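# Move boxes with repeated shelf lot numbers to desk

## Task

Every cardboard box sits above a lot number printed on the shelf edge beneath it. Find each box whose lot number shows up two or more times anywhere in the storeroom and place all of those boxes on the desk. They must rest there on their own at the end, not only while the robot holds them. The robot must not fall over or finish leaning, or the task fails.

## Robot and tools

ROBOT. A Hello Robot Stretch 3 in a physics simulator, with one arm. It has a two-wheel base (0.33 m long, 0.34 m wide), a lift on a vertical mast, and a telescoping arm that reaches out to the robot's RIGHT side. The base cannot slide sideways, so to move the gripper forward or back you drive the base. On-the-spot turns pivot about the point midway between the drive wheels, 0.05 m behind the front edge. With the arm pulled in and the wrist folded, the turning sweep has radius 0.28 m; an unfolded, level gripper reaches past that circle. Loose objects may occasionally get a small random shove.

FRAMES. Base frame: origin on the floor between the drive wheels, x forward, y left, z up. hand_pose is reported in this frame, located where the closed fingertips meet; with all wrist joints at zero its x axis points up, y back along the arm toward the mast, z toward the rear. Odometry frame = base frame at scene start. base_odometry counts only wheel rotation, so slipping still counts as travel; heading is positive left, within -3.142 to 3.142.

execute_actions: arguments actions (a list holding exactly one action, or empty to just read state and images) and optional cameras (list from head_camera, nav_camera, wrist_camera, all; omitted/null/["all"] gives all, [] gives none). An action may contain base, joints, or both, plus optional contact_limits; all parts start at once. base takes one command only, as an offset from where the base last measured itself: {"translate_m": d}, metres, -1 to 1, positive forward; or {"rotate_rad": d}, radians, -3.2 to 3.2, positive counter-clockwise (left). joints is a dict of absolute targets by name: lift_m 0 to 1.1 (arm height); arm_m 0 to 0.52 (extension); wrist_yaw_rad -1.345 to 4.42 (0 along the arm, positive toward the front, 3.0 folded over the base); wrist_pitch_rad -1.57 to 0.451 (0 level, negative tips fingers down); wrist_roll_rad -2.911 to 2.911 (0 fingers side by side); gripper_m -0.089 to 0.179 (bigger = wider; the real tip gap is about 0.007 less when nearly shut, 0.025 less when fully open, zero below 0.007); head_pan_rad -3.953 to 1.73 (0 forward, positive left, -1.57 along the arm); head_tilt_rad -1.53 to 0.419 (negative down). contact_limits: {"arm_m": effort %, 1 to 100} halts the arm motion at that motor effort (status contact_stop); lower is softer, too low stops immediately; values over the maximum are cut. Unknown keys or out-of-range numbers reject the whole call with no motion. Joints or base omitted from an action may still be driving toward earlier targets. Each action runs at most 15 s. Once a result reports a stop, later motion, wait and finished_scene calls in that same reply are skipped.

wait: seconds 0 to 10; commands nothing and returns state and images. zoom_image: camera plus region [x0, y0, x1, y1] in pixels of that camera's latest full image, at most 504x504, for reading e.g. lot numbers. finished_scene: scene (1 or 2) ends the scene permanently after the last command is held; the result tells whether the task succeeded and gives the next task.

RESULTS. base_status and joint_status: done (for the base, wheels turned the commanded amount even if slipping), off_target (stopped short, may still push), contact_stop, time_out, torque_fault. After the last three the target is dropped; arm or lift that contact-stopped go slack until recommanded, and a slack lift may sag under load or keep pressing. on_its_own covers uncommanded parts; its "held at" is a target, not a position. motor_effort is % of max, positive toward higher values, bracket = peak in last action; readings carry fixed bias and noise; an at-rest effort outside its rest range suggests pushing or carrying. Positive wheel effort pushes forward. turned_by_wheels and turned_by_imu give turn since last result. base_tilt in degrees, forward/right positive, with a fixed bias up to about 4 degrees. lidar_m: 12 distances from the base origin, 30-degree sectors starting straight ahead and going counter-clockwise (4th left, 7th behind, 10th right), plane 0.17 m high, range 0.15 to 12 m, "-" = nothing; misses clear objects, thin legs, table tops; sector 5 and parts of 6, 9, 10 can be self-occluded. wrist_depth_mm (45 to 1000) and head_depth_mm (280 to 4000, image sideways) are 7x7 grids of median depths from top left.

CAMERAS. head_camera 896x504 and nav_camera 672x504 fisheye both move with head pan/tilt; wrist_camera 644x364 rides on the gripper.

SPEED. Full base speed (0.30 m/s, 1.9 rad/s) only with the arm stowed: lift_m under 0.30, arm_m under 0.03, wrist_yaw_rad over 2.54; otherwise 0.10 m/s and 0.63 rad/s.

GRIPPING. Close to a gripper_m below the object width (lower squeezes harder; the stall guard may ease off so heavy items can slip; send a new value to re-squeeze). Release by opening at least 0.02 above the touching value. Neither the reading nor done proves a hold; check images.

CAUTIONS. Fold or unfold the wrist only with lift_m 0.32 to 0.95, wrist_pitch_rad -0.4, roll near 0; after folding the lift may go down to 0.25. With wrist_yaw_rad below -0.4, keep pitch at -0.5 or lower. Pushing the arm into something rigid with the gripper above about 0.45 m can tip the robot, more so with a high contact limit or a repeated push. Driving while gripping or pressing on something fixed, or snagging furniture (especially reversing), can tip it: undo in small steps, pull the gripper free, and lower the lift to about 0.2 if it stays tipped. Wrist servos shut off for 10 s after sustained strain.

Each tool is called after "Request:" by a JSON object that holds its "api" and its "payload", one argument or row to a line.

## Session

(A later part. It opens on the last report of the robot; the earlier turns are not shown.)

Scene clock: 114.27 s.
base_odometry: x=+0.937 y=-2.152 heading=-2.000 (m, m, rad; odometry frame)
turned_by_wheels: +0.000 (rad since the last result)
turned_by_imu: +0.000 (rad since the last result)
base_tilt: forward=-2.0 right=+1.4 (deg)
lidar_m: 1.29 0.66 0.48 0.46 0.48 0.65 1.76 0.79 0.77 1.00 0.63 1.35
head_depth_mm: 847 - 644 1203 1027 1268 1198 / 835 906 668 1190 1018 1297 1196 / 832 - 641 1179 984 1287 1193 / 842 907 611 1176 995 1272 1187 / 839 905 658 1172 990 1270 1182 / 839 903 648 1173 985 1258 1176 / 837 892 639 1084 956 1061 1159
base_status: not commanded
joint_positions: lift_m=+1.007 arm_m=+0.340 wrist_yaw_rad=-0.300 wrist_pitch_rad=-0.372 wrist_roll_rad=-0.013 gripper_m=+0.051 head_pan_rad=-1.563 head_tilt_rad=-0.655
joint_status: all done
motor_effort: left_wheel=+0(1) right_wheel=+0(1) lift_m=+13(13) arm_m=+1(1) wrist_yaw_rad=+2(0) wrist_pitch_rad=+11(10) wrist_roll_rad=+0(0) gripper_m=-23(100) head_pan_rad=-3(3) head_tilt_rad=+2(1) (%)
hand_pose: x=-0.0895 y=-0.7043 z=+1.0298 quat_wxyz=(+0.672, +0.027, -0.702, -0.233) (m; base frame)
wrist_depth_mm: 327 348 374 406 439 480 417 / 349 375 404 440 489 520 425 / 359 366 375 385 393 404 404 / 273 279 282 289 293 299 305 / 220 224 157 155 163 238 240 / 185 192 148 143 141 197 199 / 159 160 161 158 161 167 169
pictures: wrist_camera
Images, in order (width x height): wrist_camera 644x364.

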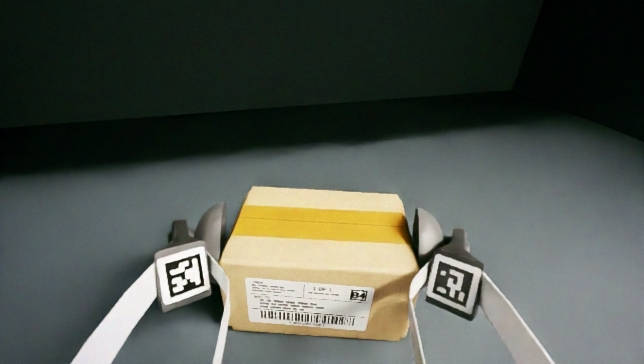

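Request:
{"api": "execute_actions", "payload": {
  "actions": [
    {"joints":{"lift_m":1.03}}
  ],
  "cameras": []
}}

Request:
{"api": "execute_actions", "payload": {
  "actions": [
    {"joints":{"arm_m":0.005}}
  ],
  "cameras": []
}}

Request:
{"api": "execute_actions", "payload": {
  "actions": [
    {"base":{"translate_m":-0.2},"joints":{"lift_m":0.85}}
  ],
  "cameras": []
}}

Request:
{"api": "execute_actions", "payload": {
  "actions": [
    {"base":{"translate_m":-0.69},"joints":{"lift_m":0.28,"wrist_yaw_rad":2.65,"head_tilt_rad":-1.2}}
  ],
  "cameras": ["head_camera","wrist_camera"]
}}

Request:
{"api": "execute_actions", "payload": {
  "actions": [
    {"base":{"translate_m":-1.0}}
  ],
  "cameras": []
}}

Request:
{"api": "execute_actions", "payload": {
  "actions": [
    {"base":{"translate_m":-1.0}}
  ],
  "cameras": []
}}

Request:
{"api": "execute_actions", "payload": {
  "actions": [
    {"base":{"rotate_rad":1.59},"joints":{"head_tilt_rad":-0.8}}
  ],
  "cameras": []
}}

Scene clock: 123.83 s.
base_odometry: x=+0.937 y=-2.152 heading=-2.000 (m, m, rad; odometry frame)
turned_by_wheels: +0.000 (rad since the last result)
turned_by_imu: +0.000 (rad since the last result)
base_tilt: forward=-2.1 right=+1.3 (deg)
lidar_m: 1.29 0.67 0.48 0.46 0.48 0.65 1.76 0.79 0.77 1.00 0.63 1.35
head_depth_mm: 821 - 693 1205 1023 1271 1206 / 821 915 681 1187 1017 1288 1197 / 809 - 646 1185 979 1288 1190 / 830 908 640 1178 995 1272 1190 / 841 906 658 1174 989 1271 1184 / 839 901 649 1172 983 1259 1180 / 840 891 641 1085 957 1060 1151
base_status: not commanded
joint_positions: lift_m=+1.029 arm_m=+0.340 wrist_yaw_rad=-0.300 wrist_pitch_rad=-0.375 wrist_roll_rad=-0.013 gripper_m=+0.051 head_pan_rad=-1.563 head_tilt_rad=-0.655
joint_status: all done
motor_effort: left_wheel=+2(1) right_wheel=-1(1) lift_m=+40(43) arm_m=+2(1) wrist_yaw_rad=+1(0) wrist_pitch_rad=+12(12) wrist_roll_rad=+0(0) gripper_m=-22(22) head_pan_rad=-3(3) head_tilt_rad=+1(2) (%)
hand_pose: x=-0.0894 y=-0.7040 z=+1.0517 quat_wxyz=(+0.672, +0.028, -0.702, -0.234) (m; base frame)
wrist_depth_mm: 327 349 376 406 440 483 419 / 349 374 404 441 487 524 424 / 372 392 418 436 448 461 420 / 312 317 324 328 335 341 346 / 251 255 158 155 163 271 275 / 211 219 148 142 141 225 226 / 184 183 181 177 179 190 193
pictures: none
No camera images: the call's "cameras" was empty. Leave "cameras" out to get every camera's image.

Scene clock: 127.50 s.
base_odometry: x=+0.937 y=-2.152 heading=-2.000 (m, m, rad; odometry frame)
turned_by_wheels: +0.000 (rad since the last result)
turned_by_imu: +0.000 (rad since the last result)
base_tilt: forward=-2.1 right=+1.5 (deg)
lidar_m: 1.29 0.66 0.48 0.46 0.48 0.65 1.76 0.79 0.77 1.00 0.63 1.35
head_depth_mm: 845 923 - - - - - / 842 914 759 - - - - / 842 913 749 - - - 1177 / 841 907 703 - - - 1169 / 840 906 659 1178 993 1268 1183 / 840 905 651 1169 985 1258 1178 / 837 887 641 1092 954 1063 1153
base_status: not commanded
joint_positions: lift_m=+1.029 arm_m=+0.005 wrist_yaw_rad=-0.300 wrist_pitch_rad=-0.376 wrist_roll_rad=-0.013 gripper_m=+0.051 head_pan_rad=-1.563 head_tilt_rad=-0.655
joint_status: all done
motor_effort: left_wheel=+1(0) right_wheel=+0(0) lift_m=+40(40) arm_m=-3(5) wrist_yaw_rad=+1(0) wrist_pitch_rad=+12(12) wrist_roll_rad=+0(0) gripper_m=-22(23) head_pan_rad=-3(3) head_tilt_rad=+2(2) (%)
hand_pose: x=-0.0893 y=-0.3695 z=+1.0516 quat_wxyz=(+0.672, +0.029, -0.702, -0.235) (m; base frame)
wrist_depth_mm: 592 629 678 734 773 554 426 / 607 622 635 664 683 567 454 / 413 422 431 440 451 464 497 / 315 332 348 367 792 596 - / 638 872 158 155 163 622 998 / 639 810 148 142 141 719 892 / 599 670 664 642 714 864 -
pictures: none
No camera images: the call's "cameras" was empty. Leave "cameras" out to get every camera's image.

Scene clock: 130.93 s.
base_odometry: x=+1.020 y=-1.970 heading=-2.000 (m, m, rad; odometry frame)
turned_by_wheels: +0.000 (rad since the last result)
turned_by_imu: -0.001 (rad since the last result)
base_tilt: forward=-2.1 right=+1.3 (deg)
lidar_m: 1.49 0.66 0.48 0.46 0.48 0.65 1.75 1.39 0.65 1.01 0.75 0.79
head_depth_mm: 837 901 694 880 875 923 - / 846 916 685 1157 1017 1033 - / 845 910 677 1185 1012 - - / 842 907 667 1182 1027 1271 - / 841 907 659 1172 969 1266 1184 / 839 904 651 1173 983 1258 1185 / 842 892 640 1172 975 1251 1171
base_status: done
joint_positions: lift_m=+0.851 arm_m=+0.005 wrist_yaw_rad=-0.300 wrist_pitch_rad=-0.376 wrist_roll_rad=-0.013 gripper_m=+0.051 head_pan_rad=-1.563 head_tilt_rad=-0.655
joint_status: all done
motor_effort: left_wheel=+1(6) right_wheel=+0(4) lift_m=+13(33) arm_m=-3(3) wrist_yaw_rad=+1(0) wrist_pitch_rad=+12(12) wrist_roll_rad=+0(0) gripper_m=-22(23) head_pan_rad=-3(4) head_tilt_rad=+1(1) (%)
hand_pose: x=-0.0893 y=-0.3694 z=+0.8728 quat_wxyz=(+0.672, +0.029, -0.702, -0.235) (m; base frame)
wrist_depth_mm: 590 636 681 714 437 356 979 / 634 686 733 786 483 387 - / 685 731 794 852 502 446 - / 748 792 842 812 496 824 917 / 656 667 157 155 163 688 744 / 549 553 148 142 140 - - / 473 479 497 913 726 - -
pictures: none
No camera images: the call's "cameras" was empty. Leave "cameras" out to get every camera's image.

Scene clock: 138.23 s.
base_odometry: x=+1.307 y=-1.343 heading=-2.000 (m, m, rad; odometry frame)
turned_by_wheels: +0.000 (rad since the last result)
turned_by_imu: -0.003 (rad since the last result)
base_tilt: forward=-2.1 right=+1.3 (deg)
lidar_m: 1.84 0.65 0.47 0.45 0.47 0.64 1.70 0.81 0.81 1.01 0.62 1.32
head_depth_mm: 1040 977 1384 1378 1306 1222 1138 / 1037 962 1385 1359 1298 1222 - / 1027 950 1376 1355 1307 - - / 1021 949 1366 1349 1303 - - / 1025 944 1362 1347 1287 1192 1093 / 1012 932 1335 1332 1269 1180 1098 / 888 894 999 1326 1264 1176 1108
base_status: done
joint_positions: lift_m=+0.281 arm_m=+0.005 wrist_yaw_rad=+2.649 wrist_pitch_rad=-0.377 wrist_roll_rad=-0.013 gripper_m=+0.051 head_pan_rad=-1.564 head_tilt_rad=-1.185
joint_status: all done
motor_effort: left_wheel=+2(11) right_wheel=-1(5) lift_m=+13(14) arm_m=-3(4) wrist_yaw_rad=+2(1) wrist_pitch_rad=+12(13) wrist_roll_rad=+1(0) gripper_m=-23(22) head_pan_rad=-3(4) head_tilt_rad=-5(25) (%)
hand_pose: x=+0.0872 y=+0.0519 z=+0.3027 quat_wxyz=(+0.298, +0.701, -0.039, +0.646) (m; base frame)
wrist_depth_mm: 375 414 466 537 625 756 946 / 400 444 502 583 696 854 - / 425 475 551 645 769 959 - / 456 514 580 662 787 822 843 / 494 542 158 155 163 653 658 / 505 523 145 142 141 539 544 / - - 422 423 430 456 458
pictures: head_camera (sideways: a quarter turn clockwise sets it upright), wrist_camera
Images, in order (width x height): head_camera 896x504, wrist_camera 644x364.

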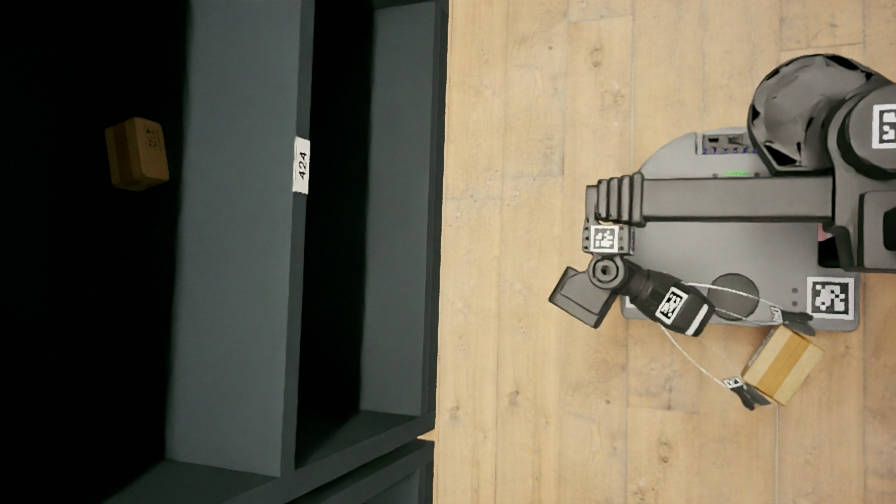

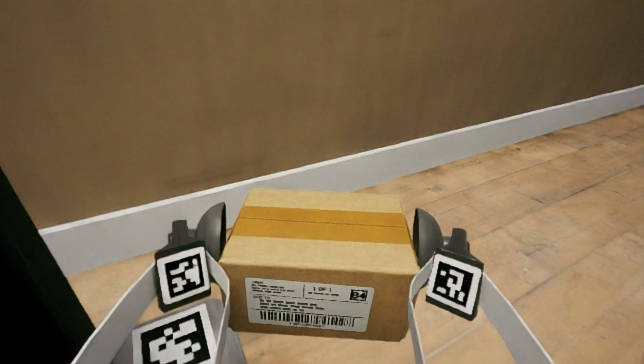

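Scene clock: 143.17 s.
base_odometry: x=+1.723 y=-0.433 heading=-2.000 (m, m, rad; odometry frame)
turned_by_wheels: +0.000 (rad since the last result)
turned_by_imu: -0.005 (rad since the last result)
base_tilt: forward=-2.0 right=+1.5 (deg)
lidar_m: 1.82 0.63 0.46 0.44 0.45 0.62 1.58 1.62 0.77 1.03 0.66 1.39
head_depth_mm: 1043 975 1230 1373 1314 1219 1140 / 1036 968 1398 1371 1306 1225 - / 1037 945 1392 1370 1306 - - / 1030 935 1384 1356 1308 - - / 1023 941 1370 1353 1292 1190 1092 / 1014 934 1361 1335 1271 1183 1101 / 1005 928 1091 1324 1263 1173 1104
base_status: done
joint_positions: lift_m=+0.281 arm_m=+0.005 wrist_yaw_rad=+2.649 wrist_pitch_rad=-0.377 wrist_roll_rad=-0.013 gripper_m=+0.051 head_pan_rad=-1.564 head_tilt_rad=-1.185
joint_status: not commanded
motor_effort: left_wheel=+2(11) right_wheel=-1(6) lift_m=+14(14) arm_m=-3(3) wrist_yaw_rad=+1(1) wrist_pitch_rad=+13(12) wrist_roll_rad=+0(0) gripper_m=-23(23) head_pan_rad=-3(3) head_tilt_rad=-5(5) (%)
hand_pose: x=+0.0872 y=+0.0519 z=+0.3027 quat_wxyz=(+0.298, +0.701, -0.039, +0.646) (m; base frame)
wrist_depth_mm: 366 401 454 521 608 738 923 / 389 432 493 569 679 833 - / 414 467 533 628 758 942 - / 442 501 569 649 777 820 833 / 474 526 158 154 164 645 669 / 505 524 145 143 141 541 544 / - - 423 421 431 457 462
pictures: none
No camera images: the call's "cameras" was empty. Leave "cameras" out to get every camera's image.

Scene clock: 148.10 s.
base_odometry: x=+2.139 y=+0.476 heading=-1.999 (m, m, rad; odometry frame)
turned_by_wheels: +0.000 (rad since the last result)
turned_by_imu: -0.005 (rad since the last result)
base_tilt: forward=-2.3 right=+1.5 (deg)
lidar_m: 1.77 0.61 0.44 0.42 0.43 0.59 0.57 0.59 0.79 2.06 0.75 1.46
head_depth_mm: 1568 1541 1480 1384 1301 1227 1145 / 1858 1680 1535 1407 1302 1226 - / 1831 1673 1515 1395 1302 - - / 1802 1643 1515 1389 1305 - - / 1810 1630 1482 1375 1292 1196 1094 / 1785 1629 1486 1368 1271 1186 1099 / 1752 1605 1457 1358 1268 1174 1104
base_status: done
joint_positions: lift_m=+0.281 arm_m=+0.005 wrist_yaw_rad=+2.649 wrist_pitch_rad=-0.377 wrist_roll_rad=-0.013 gripper_m=+0.051 head_pan_rad=-1.564 head_tilt_rad=-1.185
joint_status: not commanded
motor_effort: left_wheel=+3(9) right_wheel=-1(6) lift_m=+14(13) arm_m=-3(4) wrist_yaw_rad=+2(1) wrist_pitch_rad=+13(13) wrist_roll_rad=+0(0) gripper_m=-22(22) head_pan_rad=-3(3) head_tilt_rad=-4(4) (%)
hand_pose: x=+0.0872 y=+0.0519 z=+0.3026 quat_wxyz=(+0.298, +0.701, -0.039, +0.646) (m; base frame)
wrist_depth_mm: 352 389 440 503 585 710 903 / 373 415 472 549 656 814 - / 398 447 514 602 735 919 - / 427 481 546 623 767 827 847 / 462 508 157 155 163 656 657 / 487 509 145 142 141 542 542 / - - 422 421 433 456 464
pictures: none
No camera images: the call's "cameras" was empty. Leave "cameras" out to get every camera's image.

Scene clock: 150.47 s.
base_odometry: x=+2.139 y=+0.476 heading=-0.410 (m, m, rad; odometry frame)
turned_by_wheels: +1.590 (rad since the last result)
turned_by_imu: +1.579 (rad since the last result)
base_tilt: forward=-2.3 right=+1.5 (deg)
lidar_m: 0.42 0.44 0.59 0.57 0.59 0.81 2.27 0.75 1.46 1.62 0.60 0.44
head_depth_mm: 2055 1926 1760 1745 1516 1337 1176 / 2906 2616 2228 1844 1543 1332 1170 / 3712 2952 2275 1817 1535 1322 1165 / 3706 2913 2229 1789 1522 1307 1159 / 3621 2854 2198 1790 1511 1308 1166 / 2111 2189 2040 1776 1490 1284 1138 / 1356 1394 1422 1469 1425 1285 1132
base_status: done
joint_positions: lift_m=+0.281 arm_m=+0.005 wrist_yaw_rad=+2.649 wrist_pitch_rad=-0.377 wrist_roll_rad=-0.013 gripper_m=+0.051 head_pan_rad=-1.564 head_tilt_rad=-0.803
joint_status: all done
motor_effort: left_wheel=-3(13) right_wheel=+2(8) lift_m=+14(14) arm_m=-3(3) wrist_yaw_rad=+1(0) wrist_pitch_rad=+12(13) wrist_roll_rad=+0(0) gripper_m=-23(22) head_pan_rad=-3(2) head_tilt_rad=+1(19) (%)
hand_pose: x=+0.0872 y=+0.0518 z=+0.3026 quat_wxyz=(+0.298, +0.701, -0.039, +0.646) (m; base frame)
wrist_depth_mm: 462 510 576 638 520 390 314 / 489 546 613 702 547 408 322 / 526 589 674 757 575 425 331 / 562 631 697 758 585 437 344 / 580 610 157 155 163 451 353 / 525 527 145 142 141 439 365 / - - 420 421 430 444 371
pictures: none
No camera images: the call's "cameras" was empty. Leave "cameras" out to get every camera's image.

Request:
{"api": "execute_actions", "payload": {
  "actions": [
    {"base":{"translate_m":-1.0}}
  ],
  "cameras": []
}}

Request:
{"api": "execute_actions", "payload": {
  "actions": [
    {"base":{"translate_m":-1.0}}
  ],
  "cameras": []
}}

Request:
{"api": "execute_actions", "payload": {
  "actions": [
    {"base":{"translate_m":-0.55}}
  ],
  "cameras": ["nav_camera"]
}}

Request:
{"api": "execute_actions", "payload": {
  "actions": [
    {"base":{"translate_m":-0.2},"joints":{"lift_m":0.78}}
  ],
  "cameras": []
}}

Request:
{"api": "execute_actions", "payload": {
  "actions": [
    {"joints":{"wrist_yaw_rad":0}}
  ],
  "cameras": ["head_camera","wrist_camera"]
}}

Scene clock: 159.47 s.
base_odometry: x=+1.221 y=+0.875 heading=-0.410 (m, m, rad; odometry frame)
turned_by_wheels: +0.000 (rad since the last result)
turned_by_imu: -0.005 (rad since the last result)
base_tilt: forward=-1.9 right=+1.3 (deg)
lidar_m: 1.43 0.81 0.59 0.57 0.59 0.81 2.24 2.03 2.75 0.46 0.47 1.48
head_depth_mm: 3658 3045 2307 1850 1547 1339 1176 / 3595 3007 2281 1865 1545 1320 1168 / 3585 2792 2246 1838 1529 1320 1164 / 370 423 497 616 812 1264 1157 / 370 424 495 599 755 1020 1166 / 370 425 496 599 755 1019 1138 / 370 424 496 599 753 1014 1138
base_status: done
joint_positions: lift_m=+0.281 arm_m=+0.005 wrist_yaw_rad=+2.649 wrist_pitch_rad=-0.377 wrist_roll_rad=-0.013 gripper_m=+0.051 head_pan_rad=-1.564 head_tilt_rad=-0.803
joint_status: not commanded
motor_effort: left_wheel=-3(17) right_wheel=+2(4) lift_m=+13(13) arm_m=-3(4) wrist_yaw_rad=+1(0) wrist_pitch_rad=+13(12) wrist_roll_rad=+0(1) gripper_m=-23(23) head_pan_rad=-3(3) head_tilt_rad=+1(1) (%)
hand_pose: x=+0.0872 y=+0.0518 z=+0.3026 quat_wxyz=(+0.298, +0.701, -0.039, +0.646) (m; base frame)
wrist_depth_mm: 463 513 573 651 769 904 - / 494 545 620 720 851 - - / 528 589 674 787 928 - - / 562 627 708 793 803 814 837 / 581 616 158 155 164 646 661 / 526 525 145 142 141 541 545 / - - 420 421 429 456 463
pictures: none
No camera images: the call's "cameras" was empty. Leave "cameras" out to get every camera's image.

Scene clock: 164.40 s.
base_odometry: x=+0.304 y=+1.273 heading=-0.410 (m, m, rad; odometry frame)
turned_by_wheels: +0.000 (rad since the last result)
turned_by_imu: -0.005 (rad since the last result)
base_tilt: forward=-2.3 right=+1.4 (deg)
lidar_m: 2.24 0.81 0.59 0.57 0.59 0.80 1.33 1.16 1.47 3.75 1.37 1.07
head_depth_mm: 1922 2804 2285 1871 1546 1336 1180 / 3635 2996 2282 1836 1544 1335 1167 / 3690 2939 2241 1821 1531 1323 1162 / 3687 2927 2241 1795 1526 1314 1153 / 3615 2854 2211 1787 1511 1302 1162 / 3669 2849 2159 1773 1506 1300 1142 / 3246 2817 2157 1756 1491 1288 1139
base_status: done
joint_positions: lift_m=+0.281 arm_m=+0.005 wrist_yaw_rad=+2.649 wrist_pitch_rad=-0.377 wrist_roll_rad=-0.013 gripper_m=+0.051 head_pan_rad=-1.564 head_tilt_rad=-0.803
joint_status: not commanded
motor_effort: left_wheel=-1(17) right_wheel=+1(4) lift_m=+14(14) arm_m=-4(2) wrist_yaw_rad=+1(1) wrist_pitch_rad=+13(13) wrist_roll_rad=+0(0) gripper_m=-23(23) head_pan_rad=-3(3) head_tilt_rad=+1(1) (%)
hand_pose: x=+0.0872 y=+0.0518 z=+0.3026 quat_wxyz=(+0.298, +0.701, -0.039, +0.646) (m; base frame)
wrist_depth_mm: 464 507 571 652 761 916 - / 492 542 616 725 850 - - / 524 586 676 781 947 - - / 555 626 699 785 805 821 843 / 584 612 158 155 163 646 652 / 520 528 145 142 141 536 542 / - - 419 420 428 455 459
pictures: none
No camera images: the call's "cameras" was empty. Leave "cameras" out to get every camera's image.

Scene clock: 167.80 s.
base_odometry: x=-0.200 y=+1.492 heading=-0.410 (m, m, rad; odometry frame)
turned_by_wheels: +0.000 (rad since the last result)
turned_by_imu: -0.003 (rad since the last result)
base_tilt: forward=-2.2 right=+1.4 (deg)
lidar_m: 1.74 0.81 0.59 0.57 0.58 0.79 0.78 0.81 0.82 1.25 2.17 1.59
head_depth_mm: 1908 1322 1006 1053 1549 1338 1176 / 1877 1304 995 1112 1426 1333 1169 / 1846 1287 984 1684 1538 1319 1165 / 3547 1268 972 1716 1515 1315 1151 / 3610 2886 2201 1795 1502 1303 1163 / 3514 2803 2187 1772 1502 1298 1142 / 3664 2755 2170 1766 1490 1290 1142
base_status: done
joint_positions: lift_m=+0.281 arm_m=+0.005 wrist_yaw_rad=+2.649 wrist_pitch_rad=-0.377 wrist_roll_rad=-0.013 gripper_m=+0.051 head_pan_rad=-1.564 head_tilt_rad=-0.803
joint_status: not commanded
motor_effort: left_wheel=-2(15) right_wheel=+1(4) lift_m=+14(13) arm_m=-3(3) wrist_yaw_rad=+1(2) wrist_pitch_rad=+13(13) wrist_roll_rad=+0(0) gripper_m=-22(23) head_pan_rad=-3(3) head_tilt_rad=+1(1) (%)
hand_pose: x=+0.0872 y=+0.0518 z=+0.3026 quat_wxyz=(+0.298, +0.701, -0.039, +0.646) (m; base frame)
wrist_depth_mm: 458 507 574 652 762 905 - / 485 543 614 725 852 - - / 524 586 671 775 929 - - / 551 625 697 792 807 822 833 / 584 614 157 155 163 645 662 / 522 522 145 142 141 543 544 / - - 422 424 429 457 463
pictures: nav_camera (sideways: a quarter turn counterclockwise sets it upright)
Images, in order (width x height): nav_camera 672x504.

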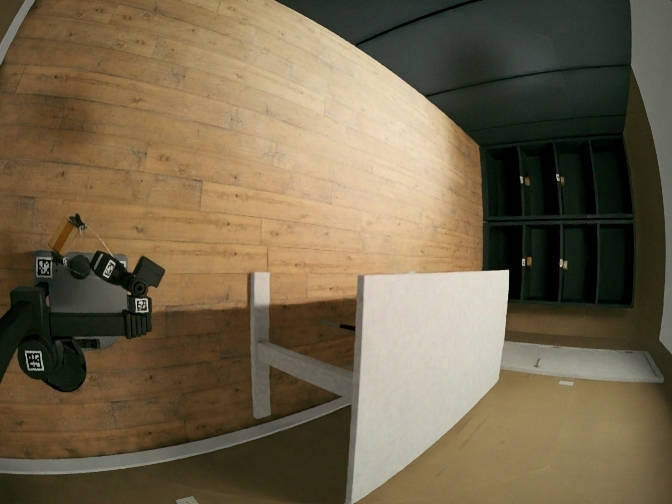

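Scene clock: 173.17 s.
base_odometry: x=-0.384 y=+1.572 heading=-0.410 (m, m, rad; odometry frame)
turned_by_wheels: +0.000 (rad since the last result)
turned_by_imu: -0.001 (rad since the last result)
base_tilt: forward=-2.1 right=+1.4 (deg)
lidar_m: 1.78 0.81 0.59 0.56 0.58 0.60 0.58 0.60 0.82 0.77 2.45 1.79
head_depth_mm: 1646 1319 1005 1401 1466 1367 - / 1868 1308 993 1711 1547 1386 - / 1836 1287 985 1055 1434 1383 1124 / 1790 1258 973 1712 1450 1369 - / 1770 1246 967 1705 1506 - 1147 / 3516 2500 954 1693 1494 1314 1143 / 3619 2778 2169 1712 1476 1285 1138
base_status: done
joint_positions: lift_m=+0.779 arm_m=+0.005 wrist_yaw_rad=+2.649 wrist_pitch_rad=-0.377 wrist_roll_rad=-0.013 gripper_m=+0.051 head_pan_rad=-1.564 head_tilt_rad=-0.803
joint_status: all done
motor_effort: left_wheel=-2(15) right_wheel=+0(3) lift_m=+40(41) arm_m=-4(3) wrist_yaw_rad=+2(0) wrist_pitch_rad=+13(13) wrist_roll_rad=+0(0) gripper_m=-23(22) head_pan_rad=-3(3) head_tilt_rad=+1(1) (%)
hand_pose: x=+0.0872 y=+0.0518 z=+0.8013 quat_wxyz=(+0.298, +0.701, -0.038, +0.646) (m; base frame)
wrist_depth_mm: 445 489 550 626 739 911 - / 475 528 604 709 846 - - / 519 579 670 785 934 - - / 552 629 721 822 - - - / 607 675 158 155 164 - - / 666 714 148 142 141 - - / - 852 925 943 958 - -
pictures: none
No camera images: the call's "cameras" was empty. Leave "cameras" out to get every camera's image.

Scene clock: 175.50 s.
base_odometry: x=-0.384 y=+1.572 heading=-0.410 (m, m, rad; odometry frame)
turned_by_wheels: +0.000 (rad since the last result)
turned_by_imu: +0.000 (rad since the last result)
base_tilt: forward=-2.1 right=+1.2 (deg)
lidar_m: 1.78 0.81 0.58 0.56 0.58 0.61 0.58 0.60 0.82 0.77 2.46 1.79
head_depth_mm: 1642 1326 1008 1393 1458 1365 - / 1890 1296 997 1692 1551 1384 - / 1834 1288 987 1053 1439 1403 - / 1801 1263 974 1697 575 - - / 1775 1245 968 1693 1427 1296 1151 / 3523 2486 952 1681 1491 1294 1144 / 3622 2763 2157 1719 1478 1288 1133
base_status: not commanded
joint_positions: lift_m=+0.779 arm_m=+0.005 wrist_yaw_rad=+0.002 wrist_pitch_rad=-0.377 wrist_roll_rad=-0.013 gripper_m=+0.051 head_pan_rad=-1.564 head_tilt_rad=-0.803
joint_status: all done
motor_effort: left_wheel=-2(2) right_wheel=+1(0) lift_m=+40(40) arm_m=-3(3) wrist_yaw_rad=-1(0) wrist_pitch_rad=+12(13) wrist_roll_rad=+1(0) gripper_m=-23(23) head_pan_rad=-3(3) head_tilt_rad=+1(1) (%)
hand_pose: x=-0.0211 y=-0.3796 z=+0.8013 quat_wxyz=(+0.700, +0.134, -0.689, -0.131) (m; base frame)
wrist_depth_mm: - - - - - 998 662 / - - 724 740 763 792 661 / - - 480 492 509 517 532 / - - - 457 631 906 623 / - - 158 155 163 966 648 / - - 148 142 141 893 646 / 968 978 946 925 940 944 644
pictures: head_camera (sideways: a quarter turn clockwise sets it upright), wrist_camera
Images, in order (width x height): head_camera 896x504, wrist_camera 644x364.

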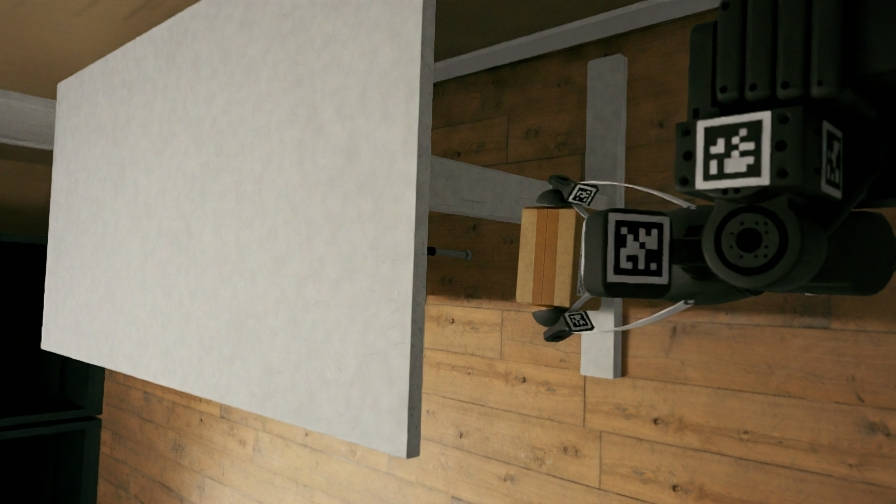

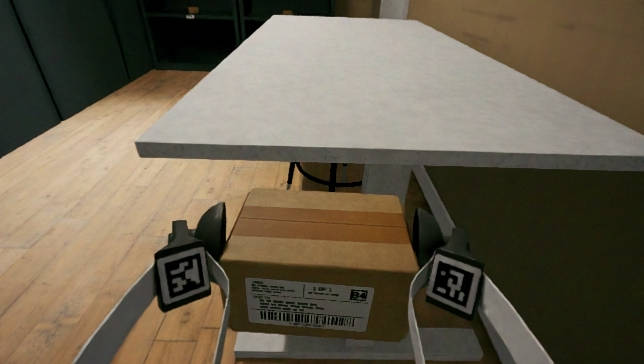

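Request:
{"api": "execute_actions", "payload": {
  "actions": [
    {"joints":{"arm_m":0.46}}
  ],
  "cameras": []
}}

Request:
{"api": "execute_actions", "payload": {
  "actions": [
    {"joints":{"lift_m":0.74}}
  ],
  "cameras": ["wrist_camera"]
}}

Scene clock: 183.70 s.
base_odometry: x=-0.384 y=+1.572 heading=-0.410 (m, m, rad; odometry frame)
turned_by_wheels: +0.000 (rad since the last result)
turned_by_imu: -0.001 (rad since the last result)
base_tilt: forward=-2.1 right=+1.3 (deg)
lidar_m: 1.78 0.81 0.58 0.56 0.58 0.61 0.58 0.60 0.82 0.77 2.46 1.79
head_depth_mm: 1648 1320 1005 1395 1430 - - / 1867 1298 1019 - - 1300 1171 / 1827 1349 915 1066 1432 1323 1166 / 1799 1321 903 1698 1453 1316 1157 / 1764 1246 960 1704 1516 1309 1147 / 3525 2480 951 1687 1491 1296 1147 / 3687 2788 2159 1710 1490 1291 1142
base_status: not commanded
joint_positions: lift_m=+0.779 arm_m=+0.460 wrist_yaw_rad=+0.000 wrist_pitch_rad=-0.377 wrist_roll_rad=-0.013 gripper_m=+0.051 head_pan_rad=-1.564 head_tilt_rad=-0.803
joint_status: all done
motor_effort: left_wheel=-2(2) right_wheel=+0(1) lift_m=+40(39) arm_m=+2(2) wrist_yaw_rad=+0(1) wrist_pitch_rad=+13(13) wrist_roll_rad=+0(1) gripper_m=-23(23) head_pan_rad=-3(3) head_tilt_rad=+1(1) (%)
hand_pose: x=-0.0214 y=-0.8340 z=+0.8013 quat_wxyz=(+0.699, +0.134, -0.690, -0.132) (m; base frame)
wrist_depth_mm: - - - - - 987 649 / - - 705 730 758 792 653 / - - 477 484 499 512 522 / - 352 358 366 369 378 382 / 290 283 158 155 163 302 305 / 235 244 147 142 140 249 251 / 202 204 201 196 200 212 215
pictures: none
No camera images: the call's "cameras" was empty. Leave "cameras" out to get every camera's image.

Scene clock: 184.87 s.
base_odometry: x=-0.384 y=+1.572 heading=-0.410 (m, m, rad; odometry frame)
turned_by_wheels: +0.000 (rad since the last result)
turned_by_imu: +0.000 (rad since the last result)
base_tilt: forward=-2.1 right=+1.3 (deg)
lidar_m: 1.78 0.81 0.59 0.56 0.58 0.61 0.58 0.60 0.82 0.77 2.46 1.79
head_depth_mm: 1647 1317 1004 1394 1468 1334 - / 1876 1302 1003 880 - - - / 1835 1282 - 1057 1425 1328 1165 / 1802 1268 - 1711 1446 1312 1151 / 1779 1242 957 1694 1510 1305 1146 / 3557 2521 953 1692 1497 1301 1139 / 3630 2786 2129 1722 1478 1292 1135
base_status: not commanded
joint_positions: lift_m=+0.741 arm_m=+0.460 wrist_yaw_rad=+0.000 wrist_pitch_rad=-0.377 wrist_roll_rad=-0.013 gripper_m=+0.051 head_pan_rad=-1.564 head_tilt_rad=-0.803
joint_status: all done
motor_effort: left_wheel=-1(2) right_wheel=+1(1) lift_m=+13(36) arm_m=+2(2) wrist_yaw_rad=+0(0) wrist_pitch_rad=+13(13) wrist_roll_rad=+0(0) gripper_m=-23(22) head_pan_rad=-3(3) head_tilt_rad=+1(2) (%)
hand_pose: x=-0.0214 y=-0.8340 z=+0.7626 quat_wxyz=(+0.699, +0.134, -0.690, -0.132) (m; base frame)
wrist_depth_mm: - - - - - 930 654 / - - 556 582 600 625 600 / - 372 379 389 397 405 418 / 291 282 286 292 297 303 309 / 224 227 158 155 163 242 243 / 189 196 147 142 141 200 202 / 162 164 161 158 160 170 172
pictures: wrist_camera
Images, in order (width x height): wrist_camera 644x364.

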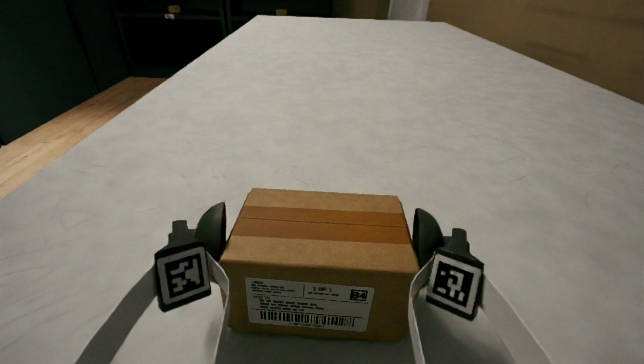

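Request:
{"api": "execute_actions", "payload": {
  "actions": [
    {"joints":{"gripper_m":0.17}}
  ],
  "cameras": []
}}

Request:
{"api": "execute_actions", "payload": {
  "actions": [
    {"joints":{"arm_m":0.005,"lift_m":0.77}}
  ],
  "cameras": ["wrist_camera"]
}}

Request:
{"api": "execute_actions", "payload": {
  "actions": [
    {"base":{"translate_m":0.7},"joints":{"wrist_yaw_rad":2.8,"gripper_m":0.05,"lift_m":0.28}}
  ],
  "cameras": []
}}

Request:
{"api": "execute_actions", "payload": {
  "actions": [
    {"base":{"rotate_rad":-1.43}}
  ],
  "cameras": []
}}

Request:
{"api": "execute_actions", "payload": {
  "actions": [
    {"base":{"translate_m":1.0}}
  ],
  "cameras": []
}}

Request:
{"api": "execute_actions", "payload": {
  "actions": [
    {"base":{"translate_m":1.0}}
  ],
  "cameras": []
}}

Request:
{"api": "execute_actions", "payload": {
  "actions": [
    {"base":{"translate_m":1.0}}
  ],
  "cameras": []
}}

Request:
{"api": "execute_actions", "payload": {
  "actions": [
    {"base":{"translate_m":0.15}}
  ],
  "cameras": []
}}

Request:
{"api": "execute_actions", "payload": {
  "actions": [
    {"base":{"rotate_rad":1.42},"joints":{"lift_m":0.56}}
  ],
  "cameras": ["head_camera"]
}}

Scene clock: 197.63 s.
base_odometry: x=-0.384 y=+1.572 heading=-0.410 (m, m, rad; odometry frame)
turned_by_wheels: +0.000 (rad since the last result)
turned_by_imu: +0.000 (rad since the last result)
base_tilt: forward=-2.1 right=+1.3 (deg)
lidar_m: 1.78 0.81 0.59 0.56 0.58 0.60 0.58 0.60 0.82 0.77 2.46 1.79
head_depth_mm: 1634 1318 1003 1395 1477 1341 - / 1877 1304 999 879 - - - / 1843 1288 - 1056 1422 1320 1158 / 1804 1270 - 1713 1437 1310 1158 / 1765 1255 959 1709 1500 1299 1148 / 3508 2480 954 1683 1498 1296 1141 / 3623 2814 2164 1710 1486 1292 1136
base_status: not commanded
joint_positions: lift_m=+0.741 arm_m=+0.460 wrist_yaw_rad=+0.000 wrist_pitch_rad=-0.374 wrist_roll_rad=-0.013 gripper_m=+0.170 head_pan_rad=-1.564 head_tilt_rad=-0.803
joint_status: all done
motor_effort: left_wheel=-1(2) right_wheel=+1(1) lift_m=+14(14) arm_m=+2(2) wrist_yaw_rad=-1(0) wrist_pitch_rad=+11(13) wrist_roll_rad=+0(0) gripper_m=+0(100) head_pan_rad=-3(3) head_tilt_rad=+1(1) (%)
hand_pose: x=-0.0214 y=-0.8344 z=+0.7634 quat_wxyz=(+0.700, +0.133, -0.690, -0.131) (m; base frame)
wrist_depth_mm: - - - - - 959 654 / - - 574 588 618 633 595 / - 380 383 393 402 414 426 / 295 285 290 296 299 307 311 / 227 237 214 161 222 252 246 / - 189 157 145 151 197 204 / 161 165 163 162 165 171 173
pictures: none
No camera images: the call's "cameras" was empty. Leave "cameras" out to get every camera's image.

Scene clock: 202.17 s.
base_odometry: x=-0.384 y=+1.572 heading=-0.410 (m, m, rad; odometry frame)
turned_by_wheels: +0.000 (rad since the last result)
turned_by_imu: +0.000 (rad since the last result)
base_tilt: forward=-2.2 right=+1.2 (deg)
lidar_m: 1.78 0.81 0.59 0.56 0.58 0.61 0.58 0.60 0.82 0.77 2.46 1.79
head_depth_mm: 1653 1320 1007 1396 1455 1372 - / 1864 1305 999 1693 1542 1387 - / 1833 1288 980 1052 1424 - - / 1807 1267 927 1716 1549 - - / 1771 1249 962 1708 1532 1303 1153 / 3553 2490 955 1686 1496 1299 1141 / 3633 2758 2179 1713 1493 1288 1137
base_status: not commanded
joint_positions: lift_m=+0.769 arm_m=+0.005 wrist_yaw_rad=+0.000 wrist_pitch_rad=-0.372 wrist_roll_rad=-0.013 gripper_m=+0.170 head_pan_rad=-1.564 head_tilt_rad=-0.803
joint_status: all done
motor_effort: left_wheel=-2(2) right_wheel=+0(1) lift_m=+40(41) arm_m=-3(6) wrist_yaw_rad=+0(0) wrist_pitch_rad=+10(11) wrist_roll_rad=+0(0) gripper_m=+0(0) head_pan_rad=-3(3) head_tilt_rad=+1(1) (%)
hand_pose: x=-0.0215 y=-0.3802 z=+0.7924 quat_wxyz=(+0.700, +0.132, -0.690, -0.130) (m; base frame)
wrist_depth_mm: - - - - - - 659 / - - 692 610 748 781 655 / - - 465 474 485 499 510 / - - - - 638 910 621 / - - - - - - 652 / - - - - - - 617 / 933 964 974 932 965 936 612
pictures: wrist_camera
Images, in order (width x height): wrist_camera 644x364.

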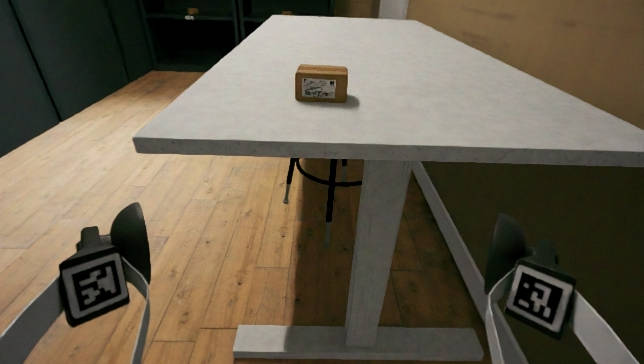

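Scene clock: 209.03 s.
base_odometry: x=+0.258 y=+1.293 heading=-0.410 (m, m, rad; odometry frame)
turned_by_wheels: +0.000 (rad since the last result)
turned_by_imu: +0.002 (rad since the last result)
base_tilt: forward=-2.3 right=+1.3 (deg)
lidar_m: 2.23 0.81 0.59 0.57 0.59 0.80 1.29 1.12 1.82 3.75 1.45 1.11
head_depth_mm: 1907 1534 2230 1871 1554 1341 1180 / 3548 2982 2296 1829 1545 1326 1168 / 3665 2978 2258 1824 1522 1318 1162 / 3725 2888 2229 1806 1525 1315 1154 / 3621 2873 2204 1789 1507 1302 1165 / 3634 2801 2175 1769 1498 1295 1141 / 3414 2765 2165 1761 1490 1286 1135
base_status: done
joint_positions: lift_m=+0.281 arm_m=+0.005 wrist_yaw_rad=+2.799 wrist_pitch_rad=-0.372 wrist_roll_rad=-0.013 gripper_m=+0.050 head_pan_rad=-1.564 head_tilt_rad=-0.803
joint_status: all done
motor_effort: left_wheel=-3(11) right_wheel=+1(6) lift_m=+13(34) arm_m=-3(4) wrist_yaw_rad=+2(3) wrist_pitch_rad=+10(11) wrist_roll_rad=+1(0) gripper_m=+0(99) head_pan_rad=-3(3) head_tilt_rad=+1(1) (%)
hand_pose: x=+0.0559 y=+0.0664 z=+0.3038 quat_wxyz=(+0.247, +0.702, +0.012, +0.667) (m; base frame)
wrist_depth_mm: 479 507 554 606 668 749 831 / - 546 596 661 741 837 956 / - 584 647 724 810 933 - / - 641 695 759 816 824 848 / - 620 646 639 666 655 665 / 500 533 - 526 534 539 550 / 447 - - 451 454 463 465
pictures: none
No camera images: the call's "cameras" was empty. Leave "cameras" out to get every camera's image.

Scene clock: 211.37 s.
base_odometry: x=+0.258 y=+1.293 heading=-1.840 (m, m, rad; odometry frame)
turned_by_wheels: -1.430 (rad since the last result)
turned_by_imu: -1.420 (rad since the last result)
base_tilt: forward=-2.0 right=+1.5 (deg)
lidar_m: 2.65 1.28 1.11 1.50 0.72 0.57 0.57 0.62 0.94 1.29 1.12 1.44
head_depth_mm: 1090 1237 1437 1711 1554 1339 1175 / 1108 1264 1469 1704 1537 1328 1166 / 1118 1285 1484 1722 1532 1318 1161 / 1135 1298 1516 1721 1526 1310 1152 / 1145 1316 1541 1748 1505 1298 1164 / 1162 1335 1568 1740 1500 1293 1141 / 1192 1356 1601 1756 1491 1288 1136
base_status: done
joint_positions: lift_m=+0.281 arm_m=+0.005 wrist_yaw_rad=+2.799 wrist_pitch_rad=-0.372 wrist_roll_rad=-0.013 gripper_m=+0.050 head_pan_rad=-1.564 head_tilt_rad=-0.803
joint_status: not commanded
motor_effort: left_wheel=+3(17) right_wheel=-2(5) lift_m=+13(13) arm_m=-4(4) wrist_yaw_rad=+1(0) wrist_pitch_rad=+10(11) wrist_roll_rad=+0(0) gripper_m=+0(0) head_pan_rad=-3(3) head_tilt_rad=+1(1) (%)
hand_pose: x=+0.0559 y=+0.0664 z=+0.3038 quat_wxyz=(+0.247, +0.702, +0.012, +0.667) (m; base frame)
wrist_depth_mm: - - - - - - - / - - - - - - - / - - - - - - - / - 782 785 798 816 831 841 / - 616 646 641 675 655 658 / 500 532 - 529 536 541 544 / 452 - - 449 458 463 466
pictures: none
No camera images: the call's "cameras" was empty. Leave "cameras" out to get every camera's image.

Scene clock: 216.40 s.
base_odometry: x=-0.007 y=+0.329 heading=-1.840 (m, m, rad; odometry frame)
turned_by_wheels: +0.000 (rad since the last result)
turned_by_imu: +0.004 (rad since the last result)
base_tilt: forward=-2.2 right=+1.4 (deg)
lidar_m: 2.28 1.11 0.89 0.88 0.96 1.58 1.56 1.70 0.98 0.93 0.88 2.33
head_depth_mm: 1215 1304 1003 861 1554 1333 1180 / 1227 1309 961 878 1506 1326 1171 / 1246 1282 985 870 1525 1324 1157 / 1258 1267 977 1682 1520 1309 1153 / 1282 1244 960 1347 1508 1303 1166 / 1291 1227 952 1692 1499 1292 1138 / 1314 1219 943 1426 1458 1289 1136
base_status: done
joint_positions: lift_m=+0.281 arm_m=+0.005 wrist_yaw_rad=+2.799 wrist_pitch_rad=-0.372 wrist_roll_rad=-0.013 gripper_m=+0.050 head_pan_rad=-1.564 head_tilt_rad=-0.803
joint_status: not commanded
motor_effort: left_wheel=+3(16) right_wheel=-2(4) lift_m=+13(14) arm_m=-4(3) wrist_yaw_rad=+1(1) wrist_pitch_rad=+11(11) wrist_roll_rad=+0(0) gripper_m=+0(0) head_pan_rad=-3(3) head_tilt_rad=+1(1) (%)
hand_pose: x=+0.0559 y=+0.0664 z=+0.3038 quat_wxyz=(+0.247, +0.702, +0.012, +0.667) (m; base frame)
wrist_depth_mm: 754 797 840 873 941 990 - / - 852 896 952 - - - / - 897 982 - - - - / - 778 778 797 819 826 852 / - 616 645 632 675 659 664 / 501 532 - 525 533 543 550 / 448 - - 450 454 462 466
pictures: none
No camera images: the call's "cameras" was empty. Leave "cameras" out to get every camera's image.

Scene clock: 221.43 s.
base_odometry: x=-0.273 y=-0.635 heading=-1.840 (m, m, rad; odometry frame)
turned_by_wheels: +0.000 (rad since the last result)
turned_by_imu: +0.004 (rad since the last result)
base_tilt: forward=-2.2 right=+1.2 (deg)
lidar_m: 1.75 0.93 0.75 0.74 0.81 1.23 2.56 1.62 1.02 1.09 1.67 1.76
head_depth_mm: 1332 1323 1006 1718 1554 1345 1173 / 1346 1314 994 1836 1537 1330 1162 / 1371 1284 984 1812 1529 1321 1163 / 1387 1323 1002 1760 1520 1312 1153 / 1409 1609 1836 1781 1508 1308 1163 / 1421 1644 1909 1781 1514 1299 1146 / 1422 1643 1930 1764 1482 1294 1139
base_status: done
joint_positions: lift_m=+0.281 arm_m=+0.005 wrist_yaw_rad=+2.799 wrist_pitch_rad=-0.372 wrist_roll_rad=-0.013 gripper_m=+0.050 head_pan_rad=-1.564 head_tilt_rad=-0.803
joint_status: not commanded
motor_effort: left_wheel=+2(15) right_wheel=-1(3) lift_m=+14(14) arm_m=-3(4) wrist_yaw_rad=+2(2) wrist_pitch_rad=+11(11) wrist_roll_rad=+0(0) gripper_m=+1(1) head_pan_rad=-3(3) head_tilt_rad=+1(1) (%)
hand_pose: x=+0.0559 y=+0.0664 z=+0.3038 quat_wxyz=(+0.247, +0.702, +0.012, +0.667) (m; base frame)
wrist_depth_mm: 647 666 702 746 785 836 893 / - 727 766 813 873 918 977 / - 787 830 886 947 994 - / - 776 791 805 809 830 838 / - 621 646 638 678 657 666 / 497 531 - 525 533 540 548 / 451 - - 450 457 462 465
pictures: none
No camera images: the call's "cameras" was empty. Leave "cameras" out to get every camera's image.

Scene clock: 226.47 s.
base_odometry: x=-0.539 y=-1.600 heading=-1.840 (m, m, rad; odometry frame)
turned_by_wheels: +0.000 (rad since the last result)
turned_by_imu: +0.004 (rad since the last result)
base_tilt: forward=-2.0 right=+1.5 (deg)
lidar_m: 1.19 0.75 0.61 0.60 0.66 1.01 3.55 1.55 1.57 1.68 1.46 0.81
head_depth_mm: 1443 1634 1911 1858 1562 1338 1174 / 1459 1665 1939 1837 1541 1332 1172 / 1477 1699 1972 1827 1533 1329 1163 / 1505 1707 1999 1801 1520 1311 1159 / 1517 1745 2003 1783 1508 1302 1170 / 1564 1801 2073 1777 1501 1292 1146 / 1587 1830 2045 1748 1487 1288 1141
base_status: done
joint_positions: lift_m=+0.281 arm_m=+0.005 wrist_yaw_rad=+2.799 wrist_pitch_rad=-0.372 wrist_roll_rad=-0.013 gripper_m=+0.050 head_pan_rad=-1.564 head_tilt_rad=-0.803
joint_status: not commanded
motor_effort: left_wheel=+1(15) right_wheel=+0(3) lift_m=+13(13) arm_m=-3(3) wrist_yaw_rad=+1(0) wrist_pitch_rad=+11(11) wrist_roll_rad=+1(0) gripper_m=+0(0) head_pan_rad=-3(3) head_tilt_rad=+1(1) (%)
hand_pose: x=+0.0559 y=+0.0664 z=+0.3038 quat_wxyz=(+0.247, +0.702, +0.012, +0.667) (m; base frame)
wrist_depth_mm: 527 547 575 605 650 678 688 / - 589 623 664 704 748 744 / - 648 681 722 780 824 802 / - 694 746 767 825 831 750 / - 618 654 635 675 659 661 / 497 533 - 528 532 540 548 / 450 - - 452 455 462 466
pictures: none
No camera images: the call's "cameras" was empty. Leave "cameras" out to get every camera's image.

Scene clock: 228.53 s.
base_odometry: x=-0.578 y=-1.744 heading=-1.840 (m, m, rad; odometry frame)
turned_by_wheels: +0.000 (rad since the last result)
turned_by_imu: +0.000 (rad since the last result)
base_tilt: forward=-2.1 right=+1.1 (deg)
lidar_m: 1.05 0.72 0.58 0.58 0.63 0.97 3.69 1.67 1.72 1.70 1.31 0.68
head_depth_mm: 1455 1653 1931 1868 1549 1339 1177 / 1479 1683 1963 1854 1545 1322 1168 / 1492 1713 1997 1842 1539 1323 1164 / 1521 1737 2021 1812 1523 1311 1154 / 1560 1790 2039 1783 1511 1305 1162 / 1592 1811 2047 1778 1499 1296 1144 / 1559 1434 1615 1685 1478 1293 1136
base_status: done
joint_positions: lift_m=+0.281 arm_m=+0.005 wrist_yaw_rad=+2.799 wrist_pitch_rad=-0.372 wrist_roll_rad=-0.013 gripper_m=+0.050 head_pan_rad=-1.564 head_tilt_rad=-0.803
joint_status: not commanded
motor_effort: left_wheel=+1(14) right_wheel=-1(3) lift_m=+13(14) arm_m=-3(3) wrist_yaw_rad=+0(0) wrist_pitch_rad=+10(10) wrist_roll_rad=+0(0) gripper_m=+1(0) head_pan_rad=-3(3) head_tilt_rad=+1(1) (%)
hand_pose: x=+0.0559 y=+0.0664 z=+0.3038 quat_wxyz=(+0.247, +0.702, +0.012, +0.667) (m; base frame)
wrist_depth_mm: 512 533 557 595 618 651 622 / - 575 605 646 682 706 681 / - 622 664 713 745 768 769 / - 682 718 756 793 760 681 / - 616 649 641 674 659 594 / 495 538 - 529 535 540 542 / 451 - - 447 453 465 467
pictures: none
No camera images: the call's "cameras" was empty. Leave "cameras" out to get every camera's image.

Scene clock: 231.90 s.
base_odometry: x=-0.578 y=-1.744 heading=-0.420 (m, m, rad; odometry frame)
turned_by_wheels: +1.420 (rad since the last result)
turned_by_imu: +1.414 (rad since the last result)
base_tilt: forward=-2.2 right=+1.4 (deg)
lidar_m: 0.58 0.60 0.82 2.27 1.98 1.67 1.70 1.40 0.68 1.05 0.78 0.60
head_depth_mm: 877 690 910 896 1015 1300 1174 / 878 680 1192 1071 1142 1305 1191 / 878 670 1187 1059 1371 1291 1203 / 882 662 1193 1054 1376 1285 1194 / 868 652 1188 1020 1350 1283 - / 863 642 1189 1010 1344 1274 1142 / 864 633 1174 1029 1341 1256 1137
base_status: done
joint_positions: lift_m=+0.559 arm_m=+0.005 wrist_yaw_rad=+2.799 wrist_pitch_rad=-0.372 wrist_roll_rad=-0.013 gripper_m=+0.050 head_pan_rad=-1.564 head_tilt_rad=-0.803
joint_status: all done
motor_effort: left_wheel=-3(12) right_wheel=+1(6) lift_m=+39(42) arm_m=-3(3) wrist_yaw_rad=+1(2) wrist_pitch_rad=+10(10) wrist_roll_rad=+0(0) gripper_m=+1(0) head_pan_rad=-3(3) head_tilt_rad=+1(1) (%)
hand_pose: x=+0.0559 y=+0.0664 z=+0.5825 quat_wxyz=(+0.247, +0.702, +0.012, +0.667) (m; base frame)
wrist_depth_mm: - - - - 918 634 487 / - - - - 965 658 497 / - - - - - 678 508 / - - - - - 692 521 / - - - - 972 713 529 / 832 920 816 896 892 742 546 / 734 - 752 760 757 719 562
pictures: head_camera (sideways: a quarter turn clockwise sets it upright)
Images, in order (width x height): head_camera 896x504.

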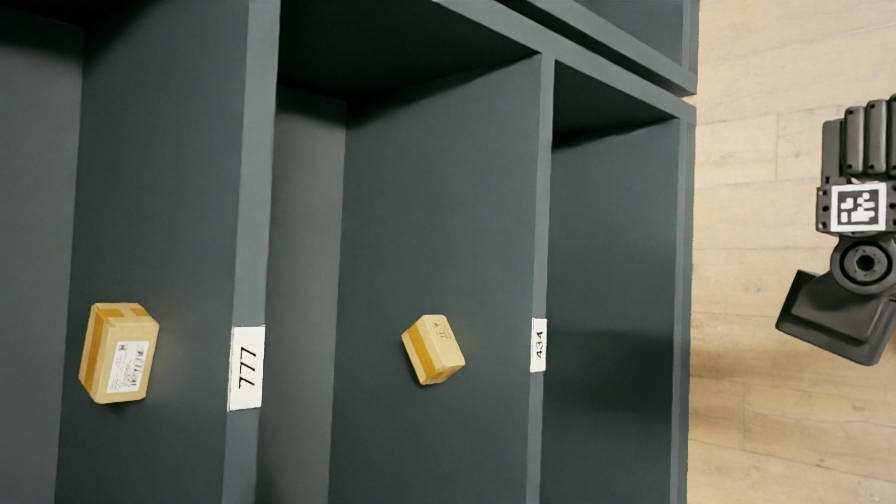

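Request:
{"api": "execute_actions", "payload": {
  "actions": [
    {"base":{"translate_m":0.025},"joints":{"wrist_yaw_rad":0.55,"gripper_m":0.175}}
  ],
  "cameras": []
}}

Request:
{"api": "execute_actions", "payload": {
  "actions": [
    {"joints":{"arm_m":0.28},"contact_limits":{"arm_m":12}}
  ],
  "cameras": ["wrist_camera","head_camera"]
}}

Scene clock: 242.80 s.
base_odometry: x=-0.556 y=-1.754 heading=-0.420 (m, m, rad; odometry frame)
turned_by_wheels: +0.000 (rad since the last result)
turned_by_imu: +0.000 (rad since the last result)
base_tilt: forward=-2.1 right=+1.1 (deg)
lidar_m: 0.55 0.57 0.78 2.17 2.00 1.69 1.73 1.43 0.69 1.05 0.77 0.57
head_depth_mm: 883 689 974 966 1051 1300 1179 / 879 681 1200 1072 1223 1305 1190 / 880 670 1198 1066 1380 1303 1202 / 880 662 1192 1054 1367 1287 1198 / 867 651 1186 1013 1357 1300 1107 / 863 641 1187 1032 1354 1277 1141 / 862 633 1189 1026 1337 1271 1137
base_status: done
joint_positions: lift_m=+0.559 arm_m=+0.005 wrist_yaw_rad=+0.552 wrist_pitch_rad=-0.372 wrist_roll_rad=-0.013 gripper_m=+0.175 head_pan_rad=-1.564 head_tilt_rad=-0.803
joint_status: all done
motor_effort: left_wheel=-3(5) right_wheel=+1(4) lift_m=+39(39) arm_m=-3(3) wrist_yaw_rad=+0(2) wrist_pitch_rad=+10(10) wrist_roll_rad=+1(0) gripper_m=+0(100) head_pan_rad=-3(3) head_tilt_rad=+1(1) (%)
hand_pose: x=+0.0991 y=-0.3462 z=+0.5825 quat_wxyz=(+0.709, +0.315, -0.628, +0.065) (m; base frame)
wrist_depth_mm: 402 490 556 790 769 674 602 / 421 511 565 626 647 619 615 / 440 547 632 474 425 433 446 / 459 573 705 - 967 360 329 / 475 647 780 953 953 903 748 / 467 691 824 791 806 777 773 / 548 704 744 716 686 679 670
pictures: none
No camera images: the call's "cameras" was empty. Leave "cameras" out to get every camera's image.

Scene clock: 246.03 s.
base_odometry: x=-0.556 y=-1.754 heading=-0.420 (m, m, rad; odometry frame)
turned_by_wheels: +0.000 (rad since the last result)
turned_by_imu: +0.000 (rad since the last result)
base_tilt: forward=-2.0 right=+1.4 (deg)
lidar_m: 0.55 0.57 0.78 2.18 2.00 1.69 1.72 1.43 0.69 1.05 0.77 0.57
head_depth_mm: 884 686 975 968 1051 1301 1176 / 878 679 1194 1068 1228 1301 1168 / 879 669 1190 1062 - 1289 1143 / 876 659 1193 1051 1335 1290 1155 / 864 651 1191 1016 1358 1284 1147 / 862 641 1192 1036 1349 1271 1141 / 866 632 1179 1025 1342 1265 1135
base_status: not commanded
joint_positions: lift_m=+0.559 arm_m=+0.280 wrist_yaw_rad=+0.550 wrist_pitch_rad=-0.372 wrist_roll_rad=-0.013 gripper_m=+0.175 head_pan_rad=-1.564 head_tilt_rad=-0.803
joint_status: all done
motor_effort: left_wheel=-3(4) right_wheel=+2(2) lift_m=+39(40) arm_m=+3(2) wrist_yaw_rad=+0(1) wrist_pitch_rad=+11(11) wrist_roll_rad=+0(0) gripper_m=+0(1) head_pan_rad=-3(3) head_tilt_rad=+1(1) (%)
contact_limits: arm_m 12 (drawing in: default 18, maximum 29; extending or still: default 23, maximum 38)
hand_pose: x=+0.0987 y=-0.6208 z=+0.5825 quat_wxyz=(+0.709, +0.314, -0.628, +0.065) (m; base frame)
wrist_depth_mm: 352 424 553 585 505 437 389 / 364 447 549 593 530 464 414 / 364 394 405 410 421 433 416 / 318 297 303 308 254 303 324 / 437 248 242 246 249 262 256 / 472 580 209 205 207 202 212 / 543 611 641 180 177 178 176
pictures: head_camera (sideways: a quarter turn clockwise sets it upright), wrist_camera
Images, in order (width x height): head_camera 896x504, wrist_camera 644x364.

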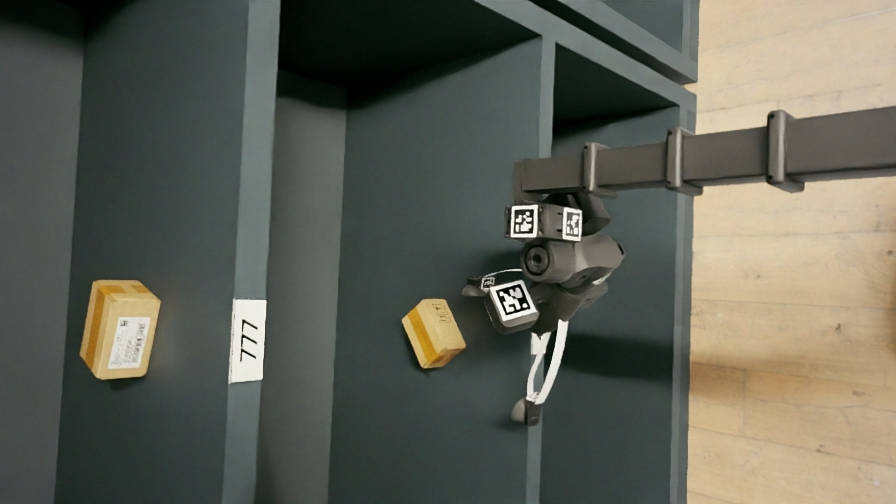

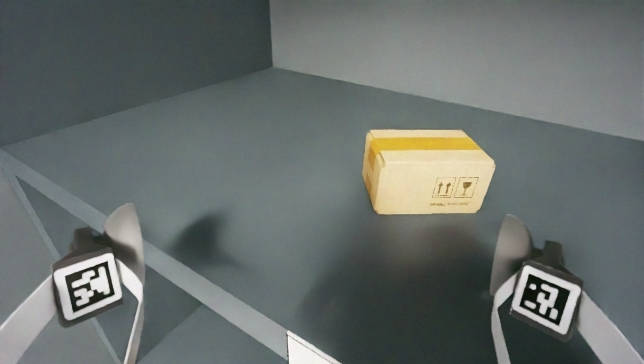

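Request:
{"api": "execute_actions", "payload": {
  "actions": [
    {"base":{"translate_m":-0.05}}
  ],
  "cameras": []
}}

Request:
{"api": "execute_actions", "payload": {
  "actions": [
    {"joints":{"arm_m":0.39,"lift_m":0.548},"contact_limits":{"arm_m":12}}
  ],
  "cameras": ["wrist_camera"]
}}

Scene clock: 255.90 s.
base_odometry: x=-0.601 y=-1.734 heading=-0.420 (m, m, rad; odometry frame)
turned_by_wheels: +0.000 (rad since the last result)
turned_by_imu: -0.001 (rad since the last result)
base_tilt: forward=-2.0 right=+1.4 (deg)
lidar_m: 0.60 0.63 0.86 2.37 2.40 1.64 1.67 1.38 0.67 1.05 0.80 0.62
head_depth_mm: 864 688 837 876 1040 1308 1179 / 878 680 1161 1040 1092 1279 1168 / 877 669 1192 1062 - 1288 1139 / 877 660 1190 1057 1338 1288 1150 / 866 652 1196 1043 1350 1278 1146 / 864 641 1186 1007 1351 1268 1143 / 863 633 1177 1030 1341 1266 1135
base_status: done
joint_positions: lift_m=+0.559 arm_m=+0.280 wrist_yaw_rad=+0.550 wrist_pitch_rad=-0.372 wrist_roll_rad=-0.013 gripper_m=+0.175 head_pan_rad=-1.564 head_tilt_rad=-0.803
joint_status: not commanded
motor_effort: left_wheel=-3(11) right_wheel=+2(2) lift_m=+39(39) arm_m=+1(1) wrist_yaw_rad=+0(1) wrist_pitch_rad=+10(11) wrist_roll_rad=+0(0) gripper_m=+0(0) head_pan_rad=-3(3) head_tilt_rad=+0(1) (%)
hand_pose: x=+0.0987 y=-0.6208 z=+0.5825 quat_wxyz=(+0.709, +0.314, -0.628, +0.065) (m; base frame)
wrist_depth_mm: 391 475 618 581 501 437 389 / 405 489 590 591 533 467 410 / 386 393 405 362 374 432 417 / 318 297 302 282 285 319 325 / 475 249 242 247 249 263 256 / 519 649 209 204 206 202 212 / 599 631 642 179 176 178 176
pictures: none
No camera images: the call's "cameras" was empty. Leave "cameras" out to get every camera's image.

Scene clock: 257.97 s.
base_odometry: x=-0.601 y=-1.734 heading=-0.420 (m, m, rad; odometry frame)
turned_by_wheels: +0.000 (rad since the last result)
turned_by_imu: +0.000 (rad since the last result)
base_tilt: forward=-2.1 right=+1.4 (deg)
lidar_m: 0.60 0.62 0.85 2.38 2.40 1.64 1.68 1.38 0.67 1.05 0.80 0.63
head_depth_mm: 861 687 837 872 1046 1304 1179 / 877 678 1163 1047 1093 1296 1173 / 880 669 1193 1092 1396 1300 1156 / 877 659 1191 1113 1389 1287 1156 / 869 650 1193 1027 1364 1277 1148 / 860 642 1191 1009 1346 1270 1142 / 862 632 1184 1024 1344 1260 1133
base_status: not commanded
joint_positions: lift_m=+0.549 arm_m=+0.390 wrist_yaw_rad=+0.550 wrist_pitch_rad=-0.372 wrist_roll_rad=-0.013 gripper_m=+0.175 head_pan_rad=-1.564 head_tilt_rad=-0.803
joint_status: all done
motor_effort: left_wheel=-2(3) right_wheel=+2(2) lift_m=+13(33) arm_m=+2(5) wrist_yaw_rad=+1(0) wrist_pitch_rad=+10(10) wrist_roll_rad=+1(0) gripper_m=-1(0) head_pan_rad=-3(3) head_tilt_rad=+1(1) (%)
contact_limits: arm_m 12 (drawing in: default 18, maximum 29; extending or still: default 23, maximum 38)
hand_pose: x=+0.0987 y=-0.7308 z=+0.5718 quat_wxyz=(+0.709, +0.314, -0.628, +0.065) (m; base frame)
wrist_depth_mm: 392 476 547 466 396 348 310 / 405 479 549 484 424 368 326 / 360 366 375 382 393 377 346 / 273 278 212 193 292 297 301 / 225 228 197 193 230 244 239 / - 186 188 191 193 188 199 / 156 159 162 163 165 166 164
pictures: wrist_camera
Images, in order (width x height): wrist_camera 644x364.

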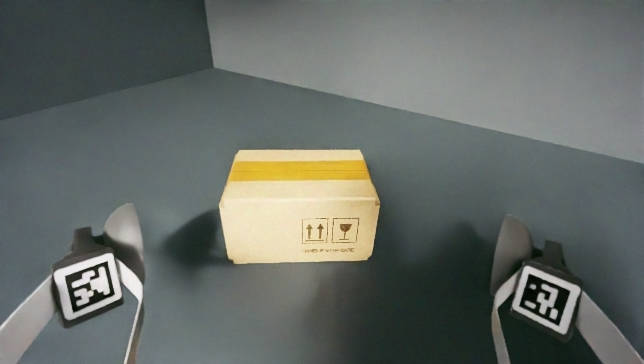

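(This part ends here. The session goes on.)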